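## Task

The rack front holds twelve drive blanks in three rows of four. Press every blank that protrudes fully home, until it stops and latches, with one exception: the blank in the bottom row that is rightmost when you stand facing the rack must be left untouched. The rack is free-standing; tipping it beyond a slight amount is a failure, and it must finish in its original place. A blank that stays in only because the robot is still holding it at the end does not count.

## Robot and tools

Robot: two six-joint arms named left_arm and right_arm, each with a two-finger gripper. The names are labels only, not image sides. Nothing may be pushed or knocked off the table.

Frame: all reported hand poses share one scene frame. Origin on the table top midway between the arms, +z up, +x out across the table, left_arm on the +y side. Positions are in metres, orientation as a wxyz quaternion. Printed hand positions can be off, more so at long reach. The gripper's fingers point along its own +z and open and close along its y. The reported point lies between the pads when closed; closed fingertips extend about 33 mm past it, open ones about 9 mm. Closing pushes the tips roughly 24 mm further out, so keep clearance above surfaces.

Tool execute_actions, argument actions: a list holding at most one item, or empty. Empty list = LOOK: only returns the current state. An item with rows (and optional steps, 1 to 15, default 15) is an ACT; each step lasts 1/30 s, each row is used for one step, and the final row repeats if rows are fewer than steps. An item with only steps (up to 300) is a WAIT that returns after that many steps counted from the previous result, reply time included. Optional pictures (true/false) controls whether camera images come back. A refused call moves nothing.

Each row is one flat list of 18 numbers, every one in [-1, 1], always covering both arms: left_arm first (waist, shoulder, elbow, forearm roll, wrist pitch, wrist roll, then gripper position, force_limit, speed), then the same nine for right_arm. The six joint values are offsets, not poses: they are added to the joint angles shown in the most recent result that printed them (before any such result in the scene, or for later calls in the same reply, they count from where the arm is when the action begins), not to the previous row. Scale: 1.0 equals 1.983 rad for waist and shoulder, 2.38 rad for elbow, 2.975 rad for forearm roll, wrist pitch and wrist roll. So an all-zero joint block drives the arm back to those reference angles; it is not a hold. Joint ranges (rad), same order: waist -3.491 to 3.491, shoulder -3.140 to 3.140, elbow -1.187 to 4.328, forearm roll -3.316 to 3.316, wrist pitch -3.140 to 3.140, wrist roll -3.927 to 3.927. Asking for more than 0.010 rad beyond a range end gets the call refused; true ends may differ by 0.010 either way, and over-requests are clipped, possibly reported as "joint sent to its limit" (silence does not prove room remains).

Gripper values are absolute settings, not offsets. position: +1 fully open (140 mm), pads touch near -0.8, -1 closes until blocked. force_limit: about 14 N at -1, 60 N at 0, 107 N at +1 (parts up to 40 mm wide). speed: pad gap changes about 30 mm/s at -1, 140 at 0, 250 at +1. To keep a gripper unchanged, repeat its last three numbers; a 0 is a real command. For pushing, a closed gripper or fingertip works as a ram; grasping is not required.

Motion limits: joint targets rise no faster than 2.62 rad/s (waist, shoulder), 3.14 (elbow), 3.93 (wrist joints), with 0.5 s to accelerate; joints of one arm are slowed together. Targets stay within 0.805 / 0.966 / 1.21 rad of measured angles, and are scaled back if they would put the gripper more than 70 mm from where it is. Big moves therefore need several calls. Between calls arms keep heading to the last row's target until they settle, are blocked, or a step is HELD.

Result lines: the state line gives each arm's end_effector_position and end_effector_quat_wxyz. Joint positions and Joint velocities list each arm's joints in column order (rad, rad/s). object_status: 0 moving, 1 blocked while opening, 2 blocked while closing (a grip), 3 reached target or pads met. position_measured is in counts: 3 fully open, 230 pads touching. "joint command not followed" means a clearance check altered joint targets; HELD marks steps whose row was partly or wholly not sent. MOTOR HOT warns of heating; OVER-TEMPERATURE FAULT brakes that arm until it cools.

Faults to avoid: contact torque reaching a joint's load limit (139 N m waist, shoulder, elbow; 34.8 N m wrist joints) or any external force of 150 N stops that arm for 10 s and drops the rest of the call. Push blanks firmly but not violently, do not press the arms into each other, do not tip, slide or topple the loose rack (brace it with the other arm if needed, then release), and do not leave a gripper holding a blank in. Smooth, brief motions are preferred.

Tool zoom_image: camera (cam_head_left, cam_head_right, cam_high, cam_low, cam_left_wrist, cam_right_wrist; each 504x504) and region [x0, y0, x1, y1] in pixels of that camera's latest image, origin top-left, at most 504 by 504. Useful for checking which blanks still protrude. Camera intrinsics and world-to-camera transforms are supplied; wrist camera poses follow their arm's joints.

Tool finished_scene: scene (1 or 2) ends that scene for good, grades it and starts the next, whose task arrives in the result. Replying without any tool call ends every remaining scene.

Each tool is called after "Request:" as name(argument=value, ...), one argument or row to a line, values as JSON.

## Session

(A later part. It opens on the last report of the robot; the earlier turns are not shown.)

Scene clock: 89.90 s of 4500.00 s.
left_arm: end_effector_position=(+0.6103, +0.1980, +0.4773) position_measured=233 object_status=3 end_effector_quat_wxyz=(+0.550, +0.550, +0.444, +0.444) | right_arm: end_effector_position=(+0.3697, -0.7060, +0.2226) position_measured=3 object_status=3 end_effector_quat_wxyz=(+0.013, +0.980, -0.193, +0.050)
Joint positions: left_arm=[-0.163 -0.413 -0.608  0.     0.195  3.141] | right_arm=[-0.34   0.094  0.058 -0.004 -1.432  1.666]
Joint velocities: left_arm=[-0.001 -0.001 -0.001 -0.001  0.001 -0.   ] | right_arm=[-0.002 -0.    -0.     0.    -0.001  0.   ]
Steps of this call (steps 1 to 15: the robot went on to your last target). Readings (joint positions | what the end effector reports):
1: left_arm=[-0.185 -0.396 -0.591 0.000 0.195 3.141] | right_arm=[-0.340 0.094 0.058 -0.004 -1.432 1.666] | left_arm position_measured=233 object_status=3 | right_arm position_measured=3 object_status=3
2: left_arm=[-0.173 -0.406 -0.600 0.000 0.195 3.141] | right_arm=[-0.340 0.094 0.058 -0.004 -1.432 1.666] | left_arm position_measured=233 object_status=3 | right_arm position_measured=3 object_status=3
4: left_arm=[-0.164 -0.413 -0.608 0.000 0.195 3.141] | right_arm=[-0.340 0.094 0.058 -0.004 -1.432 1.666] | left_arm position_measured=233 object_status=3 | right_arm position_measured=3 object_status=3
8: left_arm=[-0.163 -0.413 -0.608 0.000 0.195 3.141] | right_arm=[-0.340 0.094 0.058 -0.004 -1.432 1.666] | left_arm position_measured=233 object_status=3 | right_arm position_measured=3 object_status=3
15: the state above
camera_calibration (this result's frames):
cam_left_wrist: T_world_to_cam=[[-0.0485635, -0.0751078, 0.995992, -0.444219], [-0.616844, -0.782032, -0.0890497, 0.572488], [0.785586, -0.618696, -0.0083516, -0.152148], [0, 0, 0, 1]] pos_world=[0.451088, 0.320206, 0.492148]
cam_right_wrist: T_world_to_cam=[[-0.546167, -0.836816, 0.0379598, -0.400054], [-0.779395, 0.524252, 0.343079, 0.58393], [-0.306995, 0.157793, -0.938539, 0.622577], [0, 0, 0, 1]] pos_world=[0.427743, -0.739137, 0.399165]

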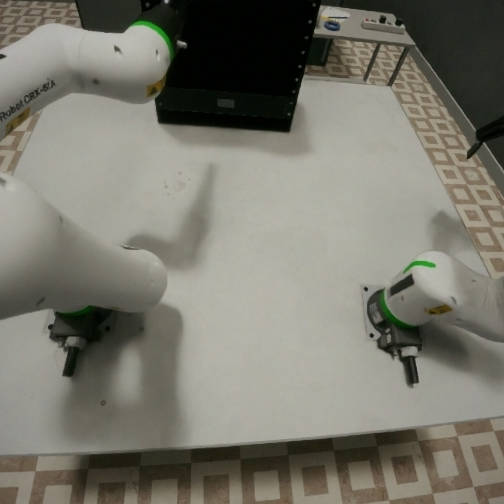

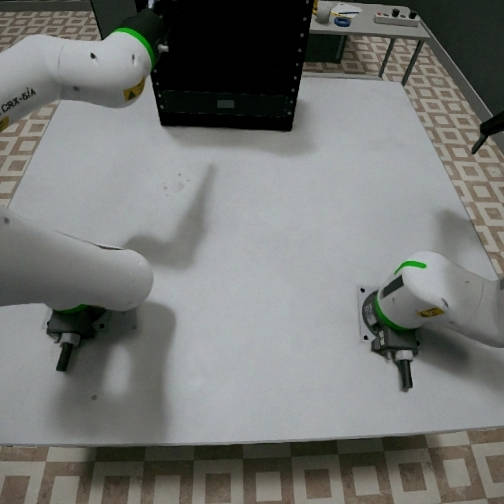

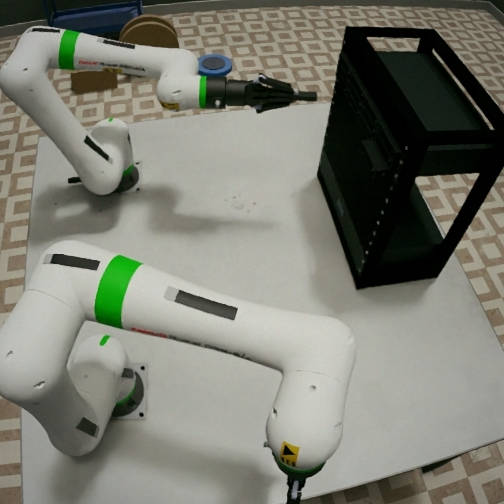

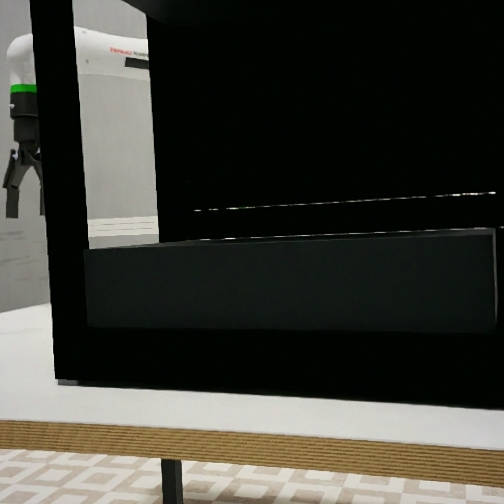

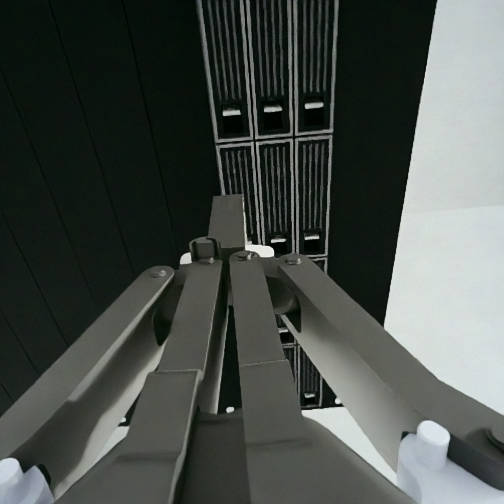

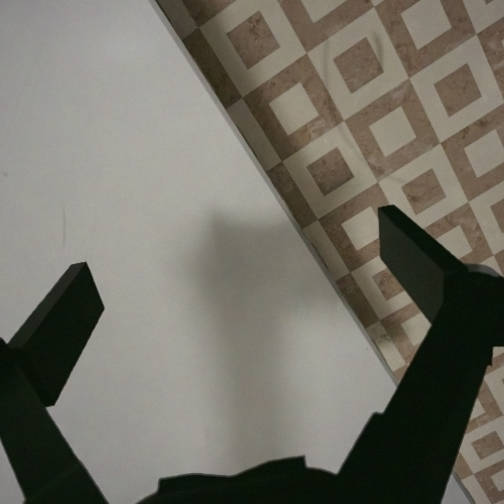

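Request:
execute_actions(
  actions=[
    {"rows":[[-0.13,0.09,0.075,0,0,0,-1,0,0,0,0,0,0,0,0,1,0,0]]},
  ],
  pictures=false,
)

Request:
execute_actions(
  actions=[
    {"steps":12},
  ],
)

Request:
zoom_image(
  camera="cam_left_wrist",
  region=[120,0,350,230],
)

Scene clock: 94.33 s of 4500.00 s.
left_arm: end_effector_position=(+0.5894, +0.0353, +0.4999) position_measured=233 object_status=3 end_effector_quat_wxyz=(+0.601, +0.601, +0.372, +0.373) | right_arm: end_effector_position=(+0.3697, -0.7060, +0.2226) position_measured=3 object_status=3 end_effector_quat_wxyz=(+0.013, +0.980, -0.193, +0.050)
Joint positions: left_arm=[-0.412 -0.241 -0.436  0.     0.195  3.141] | right_arm=[-0.34   0.094  0.058 -0.004 -1.432  1.666]
Joint velocities: left_arm=[-0.289  0.2    0.197 -0.001 -0.001 -0.   ] | right_arm=[-0.001 -0.001  0.    -0.    -0.    -0.   ]
Steps of this call (steps 1 to 15: the robot went on to your last target; steps 16 to 90: nothing new was sent; then 0.93 s passed at rest; steps 91 to 105: all 15 steps of this action). Readings (joint positions | what the end effector reports):
91: left_arm=[-0.163 -0.413 -0.608 0.000 0.195 3.141] | right_arm=[-0.340 0.094 0.058 -0.004 -1.432 1.666] | left_arm position_measured=233 object_status=3 | right_arm position_measured=3 object_status=3
92: left_arm=[-0.165 -0.412 -0.607 0.000 0.195 3.141] | right_arm=[-0.340 0.094 0.058 -0.004 -1.432 1.666] | left_arm position_measured=233 object_status=3 | right_arm position_measured=3 object_status=3
94: left_arm=[-0.186 -0.398 -0.592 0.000 0.195 3.141] | right_arm=[-0.340 0.094 0.058 -0.004 -1.432 1.666] | left_arm position_measured=233 object_status=3 | right_arm position_measured=3 object_status=3
98: left_arm=[-0.275 -0.336 -0.531 0.000 0.195 3.141] | right_arm=[-0.340 0.094 0.058 -0.004 -1.432 1.666] | left_arm position_measured=233 object_status=3 | right_arm position_measured=3 object_status=3
105: the state above

Scene clock: 94.73 s of 4500.00 s.
left_arm: end_effector_position=(+0.5877, +0.0291, +0.5006) position_measured=233 object_status=3 end_effector_quat_wxyz=(+0.603, +0.603, +0.369, +0.370) | right_arm: end_effector_position=(+0.3697, -0.7060, +0.2226) position_measured=3 object_status=3 end_effector_quat_wxyz=(+0.013, +0.980, -0.193, +0.050)
Joint positions: left_arm=[-0.421 -0.235 -0.429  0.     0.195  3.141] | right_arm=[-0.34   0.094  0.058 -0.004 -1.432  1.666]
Joint velocities: left_arm=[ 0.     0.    -0.001  0.     0.001 -0.   ] | right_arm=[ 0.    -0.    -0.     0.     0.001  0.   ]
Steps of this call (steps 1 to 12: the robot went on to your last target). Readings (joint positions | what the end effector reports):
1: left_arm=[-0.419 -0.236 -0.431 0.000 0.195 3.141] | right_arm=[-0.340 0.094 0.058 -0.004 -1.432 1.666] | left_arm position_measured=233 object_status=3 | right_arm position_measured=3 object_status=3
2: left_arm=[-0.421 -0.235 -0.430 0.000 0.195 3.141] | right_arm=[-0.340 0.094 0.058 -0.004 -1.432 1.666] | left_arm position_measured=233 object_status=3 | right_arm position_measured=3 object_status=3
4: left_arm=[-0.421 -0.235 -0.430 0.000 0.195 3.141] | right_arm=[-0.340 0.094 0.058 -0.004 -1.432 1.666] | left_arm position_measured=233 object_status=3 | right_arm position_measured=3 object_status=3
8: left_arm=[-0.421 -0.235 -0.429 0.000 0.195 3.141] | right_arm=[-0.340 0.094 0.058 -0.004 -1.432 1.666] | left_arm position_measured=233 object_status=3 | right_arm position_measured=3 object_status=3
12: the state above
camera_calibration (this result's frames):
cam_left_wrist: T_world_to_cam=[[-0.0661231, -0.0602371, 0.995992, -0.471293], [-0.795832, -0.598933, -0.0890578, 0.52842], [0.601897, -0.798531, -0.00833527, -0.125497], [0, 0, 0, 1]] pos_world=[0.464907, 0.187886, 0.515418]
cam_right_wrist: T_world_to_cam=[[-0.546167, -0.836816, 0.0379596, -0.400054], [-0.779395, 0.524253, 0.343079, 0.58393], [-0.306994, 0.157793, -0.938539, 0.622577], [0, 0, 0, 1]] pos_world=[0.427743, -0.739137, 0.399165]

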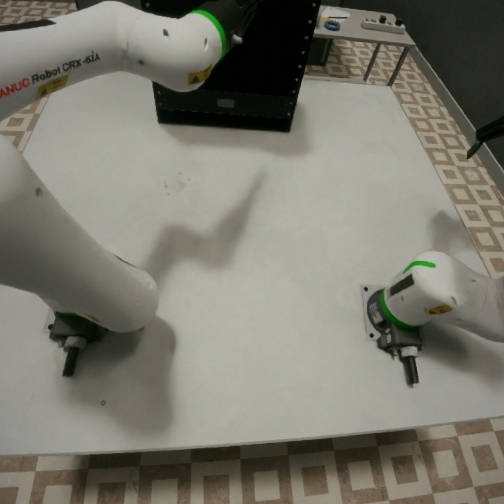

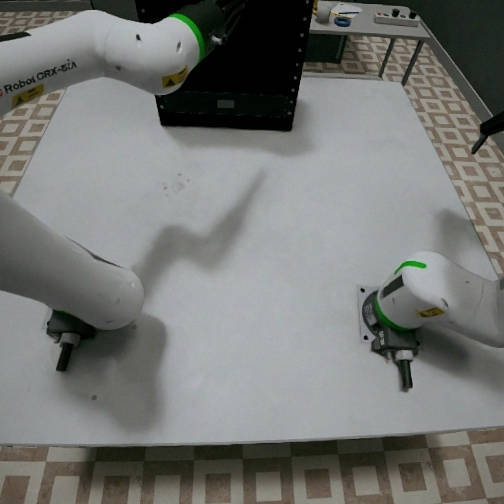

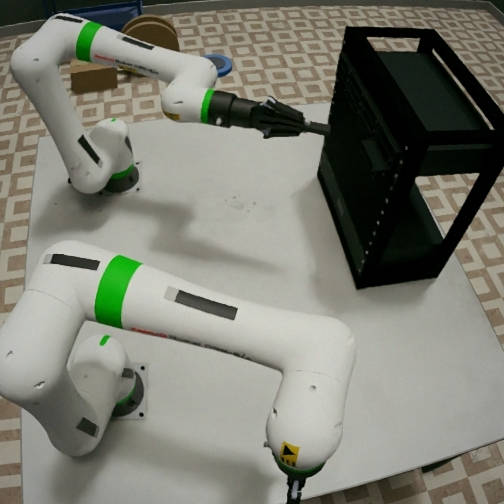

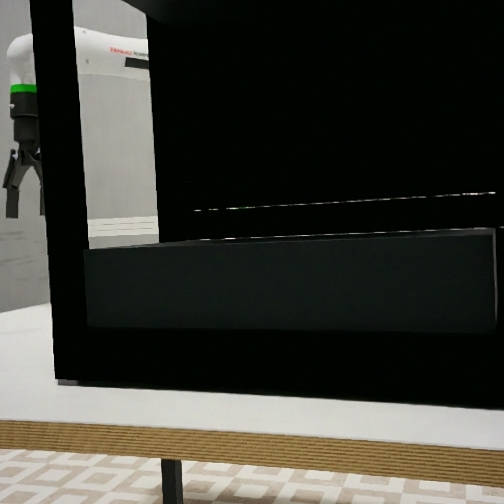

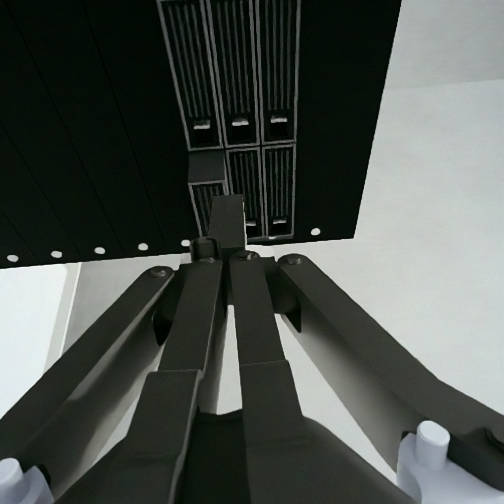

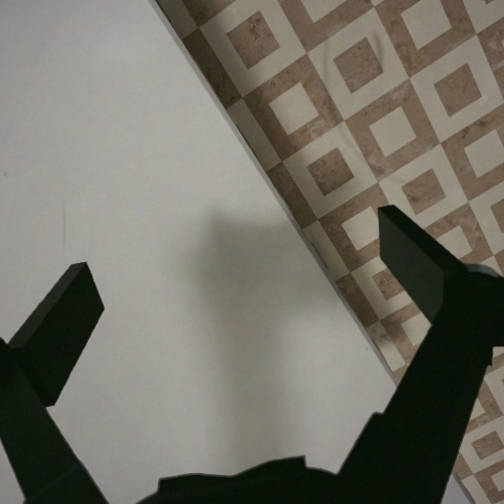

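Region (120, 0, 350, 230) of cam_left_wrist's 504x504 image, scaled by 2.191, with more detail than that image has.

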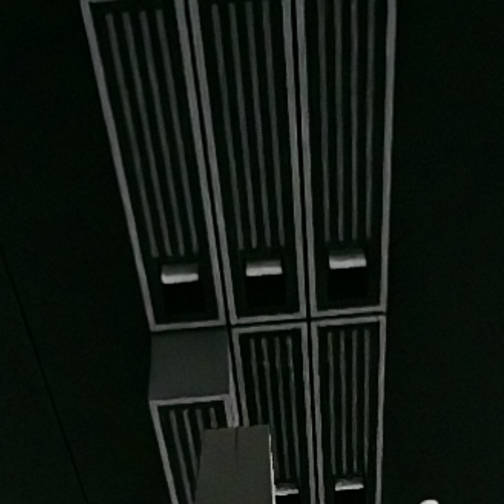

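Request:
finished_scene(
  scene=1,
)

The scene is finished: the task was done.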